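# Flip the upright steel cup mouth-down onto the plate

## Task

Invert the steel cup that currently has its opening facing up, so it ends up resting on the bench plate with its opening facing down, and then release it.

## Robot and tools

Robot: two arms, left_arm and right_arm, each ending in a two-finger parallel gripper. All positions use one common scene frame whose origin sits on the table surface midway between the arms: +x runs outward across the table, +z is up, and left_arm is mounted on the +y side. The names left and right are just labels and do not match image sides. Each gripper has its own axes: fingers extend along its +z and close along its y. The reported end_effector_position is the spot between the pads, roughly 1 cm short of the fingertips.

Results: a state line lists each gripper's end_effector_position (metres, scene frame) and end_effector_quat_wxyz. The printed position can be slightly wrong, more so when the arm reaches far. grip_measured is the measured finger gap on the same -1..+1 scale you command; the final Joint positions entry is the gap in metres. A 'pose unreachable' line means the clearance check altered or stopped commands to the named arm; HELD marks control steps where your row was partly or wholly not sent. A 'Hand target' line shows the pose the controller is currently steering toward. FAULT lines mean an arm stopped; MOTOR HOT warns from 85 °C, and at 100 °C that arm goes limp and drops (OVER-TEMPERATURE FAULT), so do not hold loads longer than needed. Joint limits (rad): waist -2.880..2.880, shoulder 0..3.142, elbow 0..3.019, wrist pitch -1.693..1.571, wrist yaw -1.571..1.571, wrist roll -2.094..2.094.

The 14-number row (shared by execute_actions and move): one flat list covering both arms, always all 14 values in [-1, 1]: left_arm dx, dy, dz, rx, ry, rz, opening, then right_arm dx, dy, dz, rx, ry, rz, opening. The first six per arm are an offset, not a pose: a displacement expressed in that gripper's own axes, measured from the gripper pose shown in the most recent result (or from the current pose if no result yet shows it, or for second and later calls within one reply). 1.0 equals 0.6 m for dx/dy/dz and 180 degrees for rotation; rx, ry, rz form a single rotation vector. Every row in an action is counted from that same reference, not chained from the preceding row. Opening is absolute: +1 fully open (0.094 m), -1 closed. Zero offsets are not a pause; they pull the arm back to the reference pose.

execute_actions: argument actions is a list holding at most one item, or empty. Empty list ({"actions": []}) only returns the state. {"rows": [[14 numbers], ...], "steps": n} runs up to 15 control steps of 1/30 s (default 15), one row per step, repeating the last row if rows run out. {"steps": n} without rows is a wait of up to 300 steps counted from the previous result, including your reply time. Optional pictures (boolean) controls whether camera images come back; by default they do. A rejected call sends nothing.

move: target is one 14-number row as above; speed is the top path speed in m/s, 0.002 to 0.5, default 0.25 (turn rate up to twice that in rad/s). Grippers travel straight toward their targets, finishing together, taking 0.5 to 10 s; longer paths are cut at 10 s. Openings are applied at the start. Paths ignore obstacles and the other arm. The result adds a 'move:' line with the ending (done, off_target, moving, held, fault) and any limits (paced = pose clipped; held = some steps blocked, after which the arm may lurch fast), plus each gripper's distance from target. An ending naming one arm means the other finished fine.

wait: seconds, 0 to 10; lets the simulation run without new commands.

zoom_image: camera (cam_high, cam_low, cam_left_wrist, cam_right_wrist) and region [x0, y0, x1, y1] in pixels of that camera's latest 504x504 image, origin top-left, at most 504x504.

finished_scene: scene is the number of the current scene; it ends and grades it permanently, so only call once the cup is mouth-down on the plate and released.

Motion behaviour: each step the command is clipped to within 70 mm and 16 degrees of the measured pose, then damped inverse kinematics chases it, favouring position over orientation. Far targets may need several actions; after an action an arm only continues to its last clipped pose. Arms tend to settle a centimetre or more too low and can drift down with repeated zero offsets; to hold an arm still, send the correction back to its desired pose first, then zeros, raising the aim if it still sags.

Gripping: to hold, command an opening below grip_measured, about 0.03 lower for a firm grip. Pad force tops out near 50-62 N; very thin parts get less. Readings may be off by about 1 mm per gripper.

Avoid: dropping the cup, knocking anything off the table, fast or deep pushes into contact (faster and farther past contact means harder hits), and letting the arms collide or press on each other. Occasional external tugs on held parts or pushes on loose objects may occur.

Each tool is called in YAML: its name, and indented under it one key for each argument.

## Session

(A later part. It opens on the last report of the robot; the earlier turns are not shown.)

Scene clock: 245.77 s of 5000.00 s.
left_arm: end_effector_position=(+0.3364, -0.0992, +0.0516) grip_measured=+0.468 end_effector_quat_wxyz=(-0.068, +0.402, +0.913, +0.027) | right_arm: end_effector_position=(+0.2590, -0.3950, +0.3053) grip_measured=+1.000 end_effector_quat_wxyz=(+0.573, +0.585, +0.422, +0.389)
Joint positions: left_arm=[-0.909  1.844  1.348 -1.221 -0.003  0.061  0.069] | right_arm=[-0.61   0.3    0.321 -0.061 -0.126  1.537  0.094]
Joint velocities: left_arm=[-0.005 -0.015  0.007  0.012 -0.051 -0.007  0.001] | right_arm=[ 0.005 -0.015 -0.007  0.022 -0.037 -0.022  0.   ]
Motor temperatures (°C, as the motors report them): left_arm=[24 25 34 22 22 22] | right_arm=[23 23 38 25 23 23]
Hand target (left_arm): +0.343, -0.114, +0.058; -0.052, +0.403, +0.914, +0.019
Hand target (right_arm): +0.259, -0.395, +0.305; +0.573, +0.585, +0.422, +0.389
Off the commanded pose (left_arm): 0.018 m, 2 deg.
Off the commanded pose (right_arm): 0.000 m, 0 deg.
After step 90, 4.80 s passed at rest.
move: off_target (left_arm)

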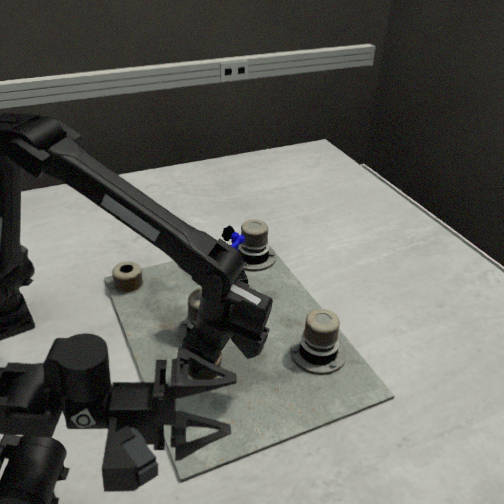

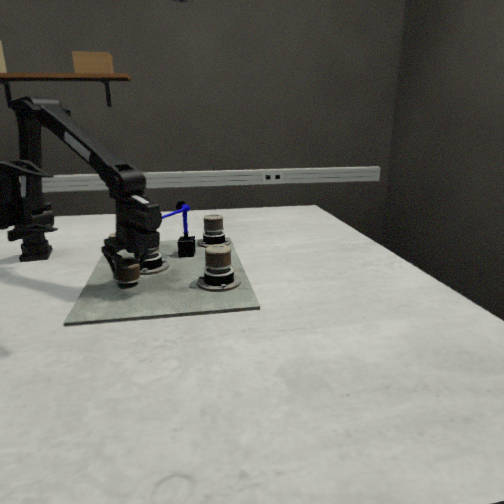

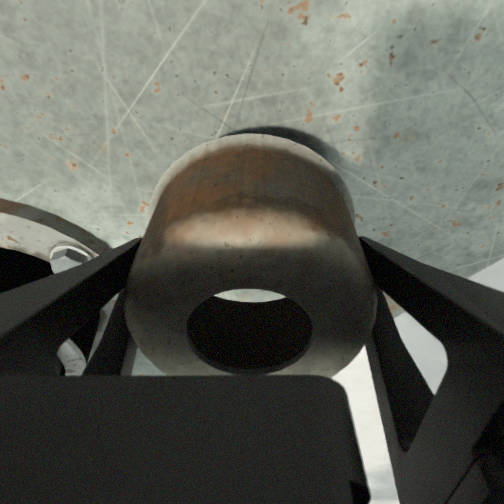

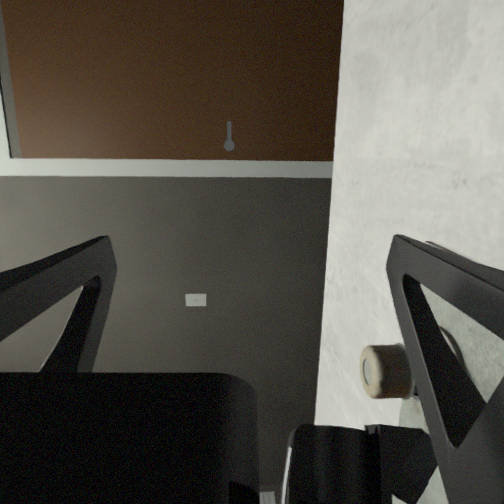

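move:
  target: [-0.02,-0.005,0.027,0,-0.005,0,0.435,0,0,0,0,0,0,1]
  speed: 0.015

zoom_image:
  camera: "cam_low"
  region: [70,200,190,320]

Scene clock: 250.97 s of 5000.00 s.
left_arm: end_effector_position=(+0.3369, -0.0997, +0.0372) grip_measured=+0.468 end_effector_quat_wxyz=(-0.068, +0.402, +0.913, +0.027) | right_arm: end_effector_position=(+0.2590, -0.3950, +0.3053) grip_measured=+1.000 end_effector_quat_wxyz=(+0.573, +0.585, +0.422, +0.389)
Joint positions: left_arm=[-0.909  1.864  1.334 -1.188 -0.003  0.061  0.069] | right_arm=[-0.61   0.3    0.321 -0.061 -0.126  1.537  0.094]
Joint velocities: left_arm=[-0.015  0.005  0.007 -0.007 -0.022 -0.037  0.   ] | right_arm=[ 0.015 -0.015 -0.017  0.002  0.007 -0.066  0.   ]
Motor temperatures (°C, as the motors report them): left_arm=[24 25 33 22 22 22] | right_arm=[23 23 38 25 23 23]
Hand target (left_arm): +0.340, -0.108, +0.034; -0.061, +0.402, +0.913, +0.023
Hand target (right_arm): +0.259, -0.395, +0.305; +0.573, +0.585, +0.422, +0.389
Off the commanded pose (left_arm): 0.010 m, 1 deg.
Off the commanded pose (right_arm): 0.000 m, 0 deg.
After step 90, 0.63 s passed at rest.
move: done

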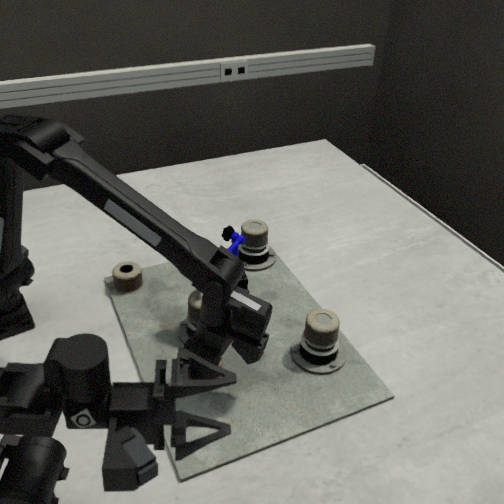

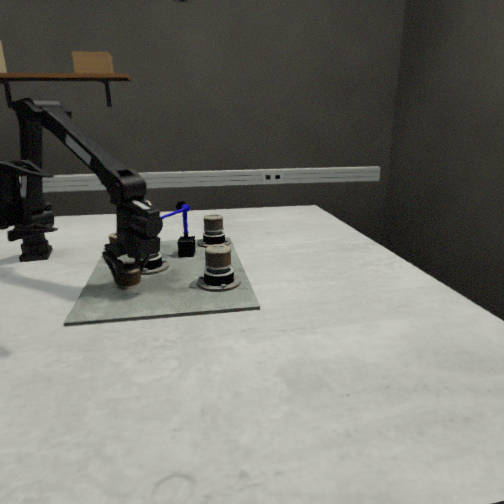

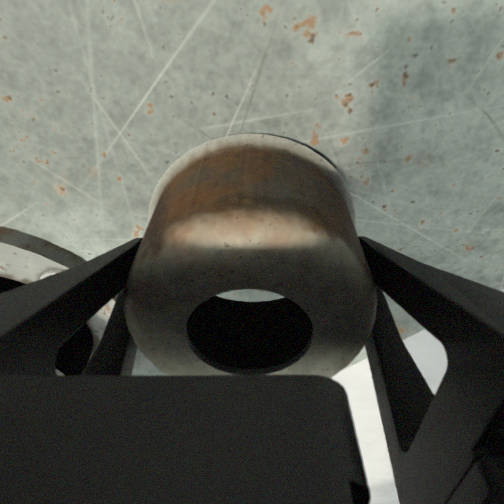

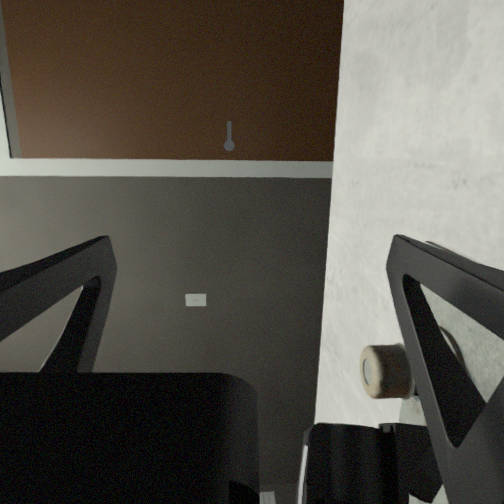

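Region (70, 200, 190, 320) of cam_low's 504x504 image, scaled by 4.200, with more detail than that image has.

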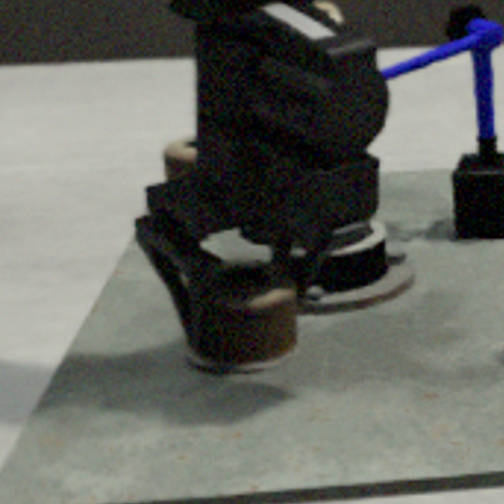

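Essentially touching; nudge down a few mm, then release.

move:
  target: [-0.01,-0.003,0.008,0,-0.003,0,0.435,0,0,0,0,0,0,1]
  speed: 0.01

move:
  target: [0,0,0,0,0,0,0.85,0,0,0,0,0,0,1]
  speed: 0.02

move:
  target: [0,0,-0.16,0,0,0,0.85,0,0,0,0,0,0,1]
  speed: 0.1

zoom_image:
  camera: "cam_low"
  region: [70,200,190,320]

Scene clock: 258.03 s of 5000.00 s.
left_arm: end_effector_position=(+0.3367, -0.0994, +0.0367) grip_measured=+0.468 end_effector_quat_wxyz=(-0.068, +0.402, +0.913, +0.027) | right_arm: end_effector_position=(+0.2590, -0.3950, +0.3053) grip_measured=+1.000 end_effector_quat_wxyz=(+0.573, +0.585, +0.422, +0.389)
Joint positions: left_arm=[-0.909  1.864  1.333 -1.187 -0.003  0.061  0.069] | right_arm=[-0.61   0.3    0.321 -0.061 -0.126  1.537  0.094]
Joint velocities: left_arm=[ 0.005 -0.005  0.012  0.022  0.037  0.007 -0.   ] | right_arm=[-0.015 -0.005  0.007 -0.017  0.007 -0.11   0.   ]
Motor temperatures (°C, as the motors report them): left_arm=[24 25 32 22 22 22] | right_arm=[23 23 38 25 23 23]
Hand target (left_arm): +0.339, -0.105, +0.032; -0.064, +0.402, +0.913, +0.025
Hand target (right_arm): +0.259, -0.395, +0.305; +0.573, +0.585, +0.422, +0.389
Off the commanded pose (left_arm): 0.008 m, 1 deg.
Off the commanded pose (right_arm): 0.000 m, 0 deg.
After step 90, 3.07 s passed at rest.
move: done

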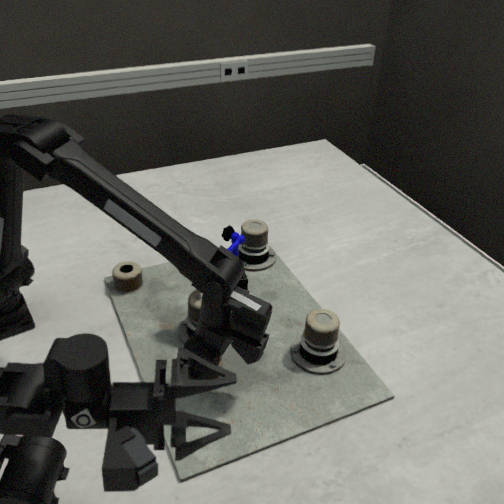

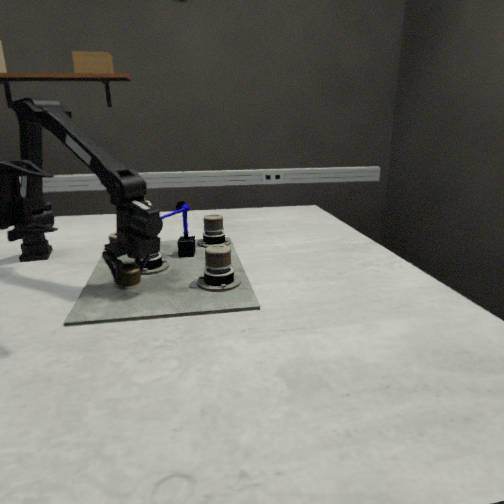

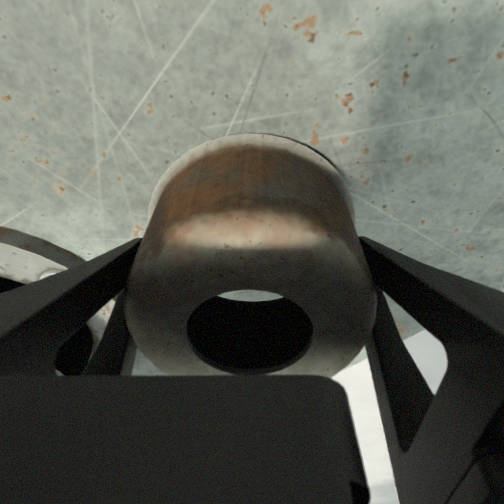

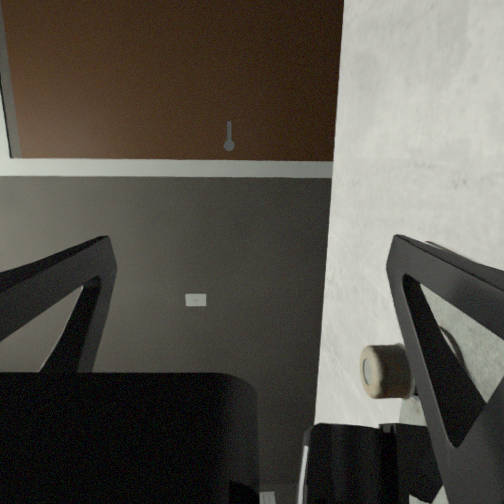

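Scene clock: 258.53 s of 5000.00 s.
left_arm: end_effector_position=(+0.3352, -0.0980, +0.0354) grip_measured=+0.848 end_effector_quat_wxyz=(-0.071, +0.402, +0.913, +0.027) | right_arm: end_effector_position=(+0.2590, -0.3950, +0.3053) grip_measured=+1.000 end_effector_quat_wxyz=(+0.573, +0.585, +0.422, +0.389)
Joint positions: left_arm=[-0.909  1.864  1.328 -1.187 -0.003  0.061  0.087] | right_arm=[-0.61   0.3    0.321 -0.061 -0.126  1.537  0.094]
Joint velocities: left_arm=[-0.015  0.005 -0.002 -0.007 -0.007  0.007 -0.001] | right_arm=[-0.005 -0.005 -0.017  0.007 -0.007  0.066  0.   ]
Motor temperatures (°C, as the motors report them): left_arm=[24 25 32 22 22 22] | right_arm=[23 23 38 25 23 23]
Hand target (left_arm): +0.337, -0.099, +0.037; -0.068, +0.402, +0.913, +0.027
Hand target (right_arm): +0.259, -0.395, +0.305; +0.573, +0.585, +0.422, +0.389
Off the commanded pose (left_arm): 0.002 m, 0 deg.
Off the commanded pose (right_arm): 0.000 m, 0 deg.
move: done

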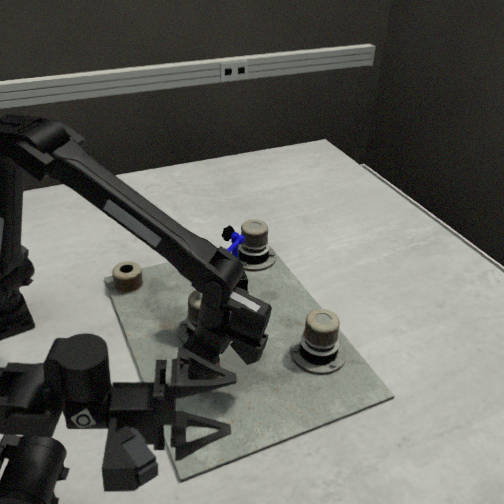

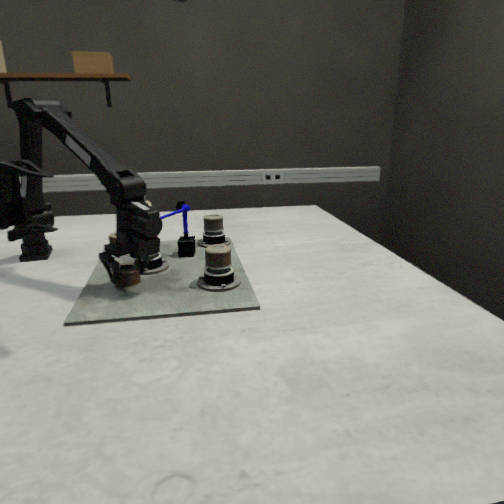

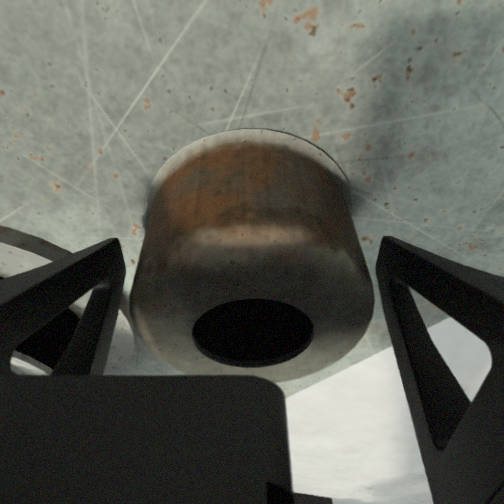

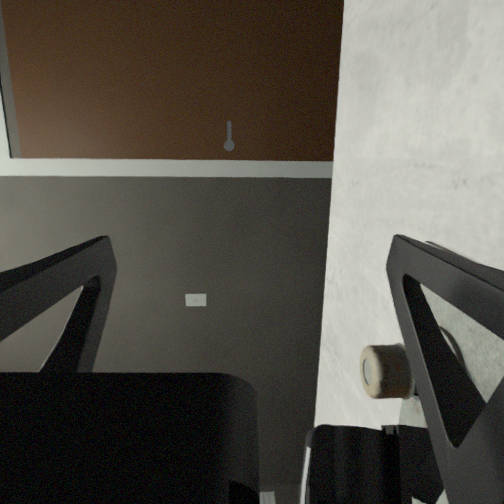

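Scene clock: 259.83 s of 5000.00 s.
left_arm: end_effector_position=(+0.3360, -0.0988, +0.1049) grip_measured=+0.848 end_effector_quat_wxyz=(-0.095, +0.401, +0.910, +0.036) | right_arm: end_effector_position=(+0.2590, -0.3950, +0.3053) grip_measured=+1.000 end_effector_quat_wxyz=(+0.573, +0.585, +0.422, +0.389)
Joint positions: left_arm=[-0.909  1.82   1.459 -1.413 -0.003  0.061  0.087] | right_arm=[-0.61   0.3    0.321 -0.061 -0.126  1.537  0.094]
Joint velocities: left_arm=[-0.005 -0.005 -0.032 -0.007 -0.007 -0.007 -0.001] | right_arm=[ 0.005  0.005 -0.012  0.002 -0.051 -0.051  0.   ]
Motor temperatures (°C, as the motors report them): left_arm=[24 25 32 22 22 22] | right_arm=[23 23 38 25 23 23]
Hand target (left_arm): +0.346, -0.108, +0.130; -0.070, +0.402, +0.913, +0.027
Hand target (right_arm): +0.259, -0.395, +0.305; +0.573, +0.585, +0.422, +0.389
Off the commanded pose (left_arm): 0.029 m, 3 deg.
Off the commanded pose (right_arm): 0.000 m, 0 deg.
move: off_target (left_arm)

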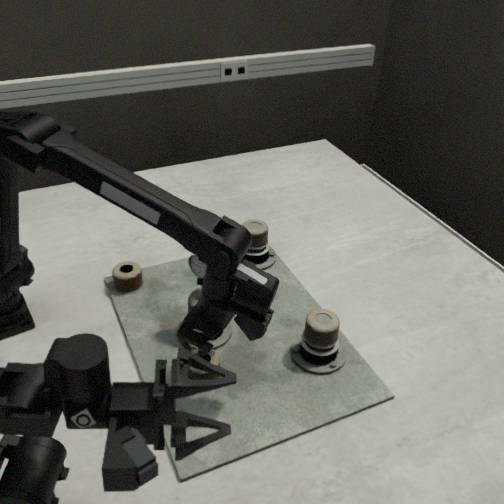

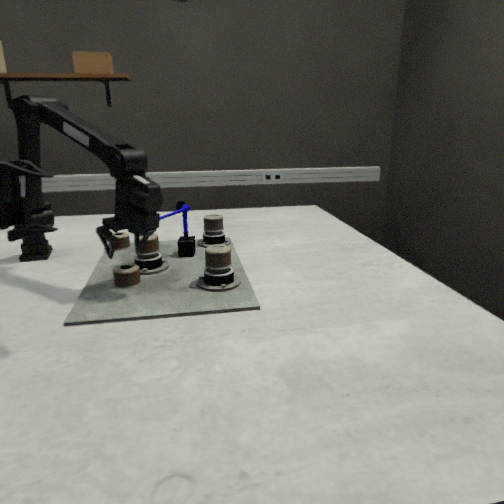

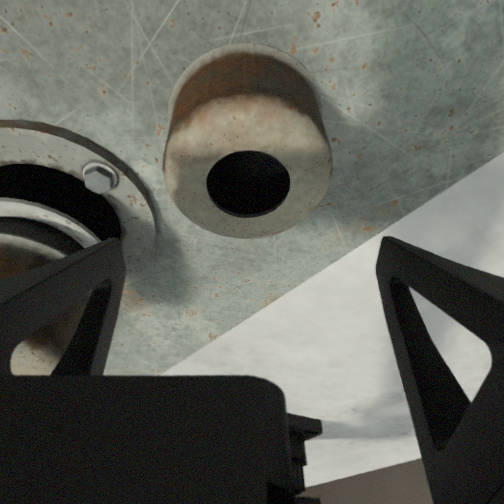

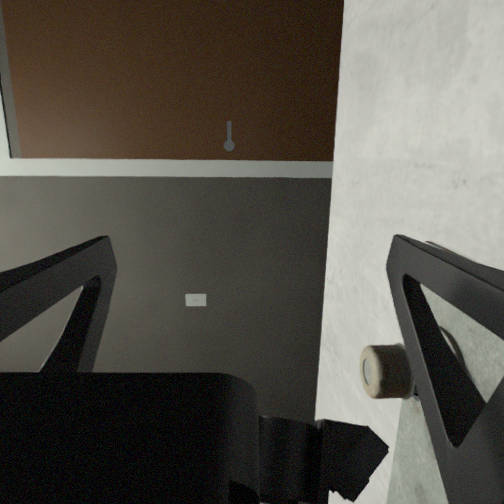

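Region (70, 200, 190, 320) of cam_low's 504x504 image, scaled by 4.200, with more detail than that image has.

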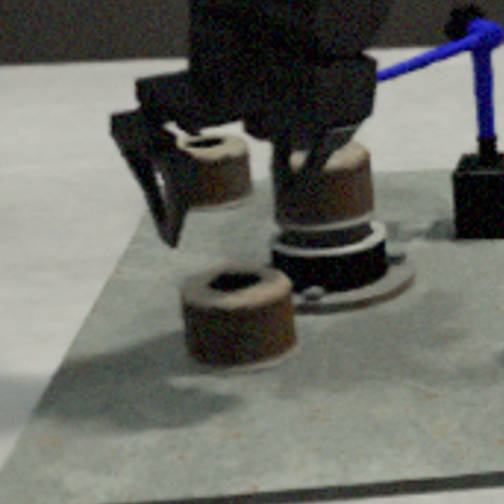

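finished_scene:
  scene: 2

The scene is finished: the task was done.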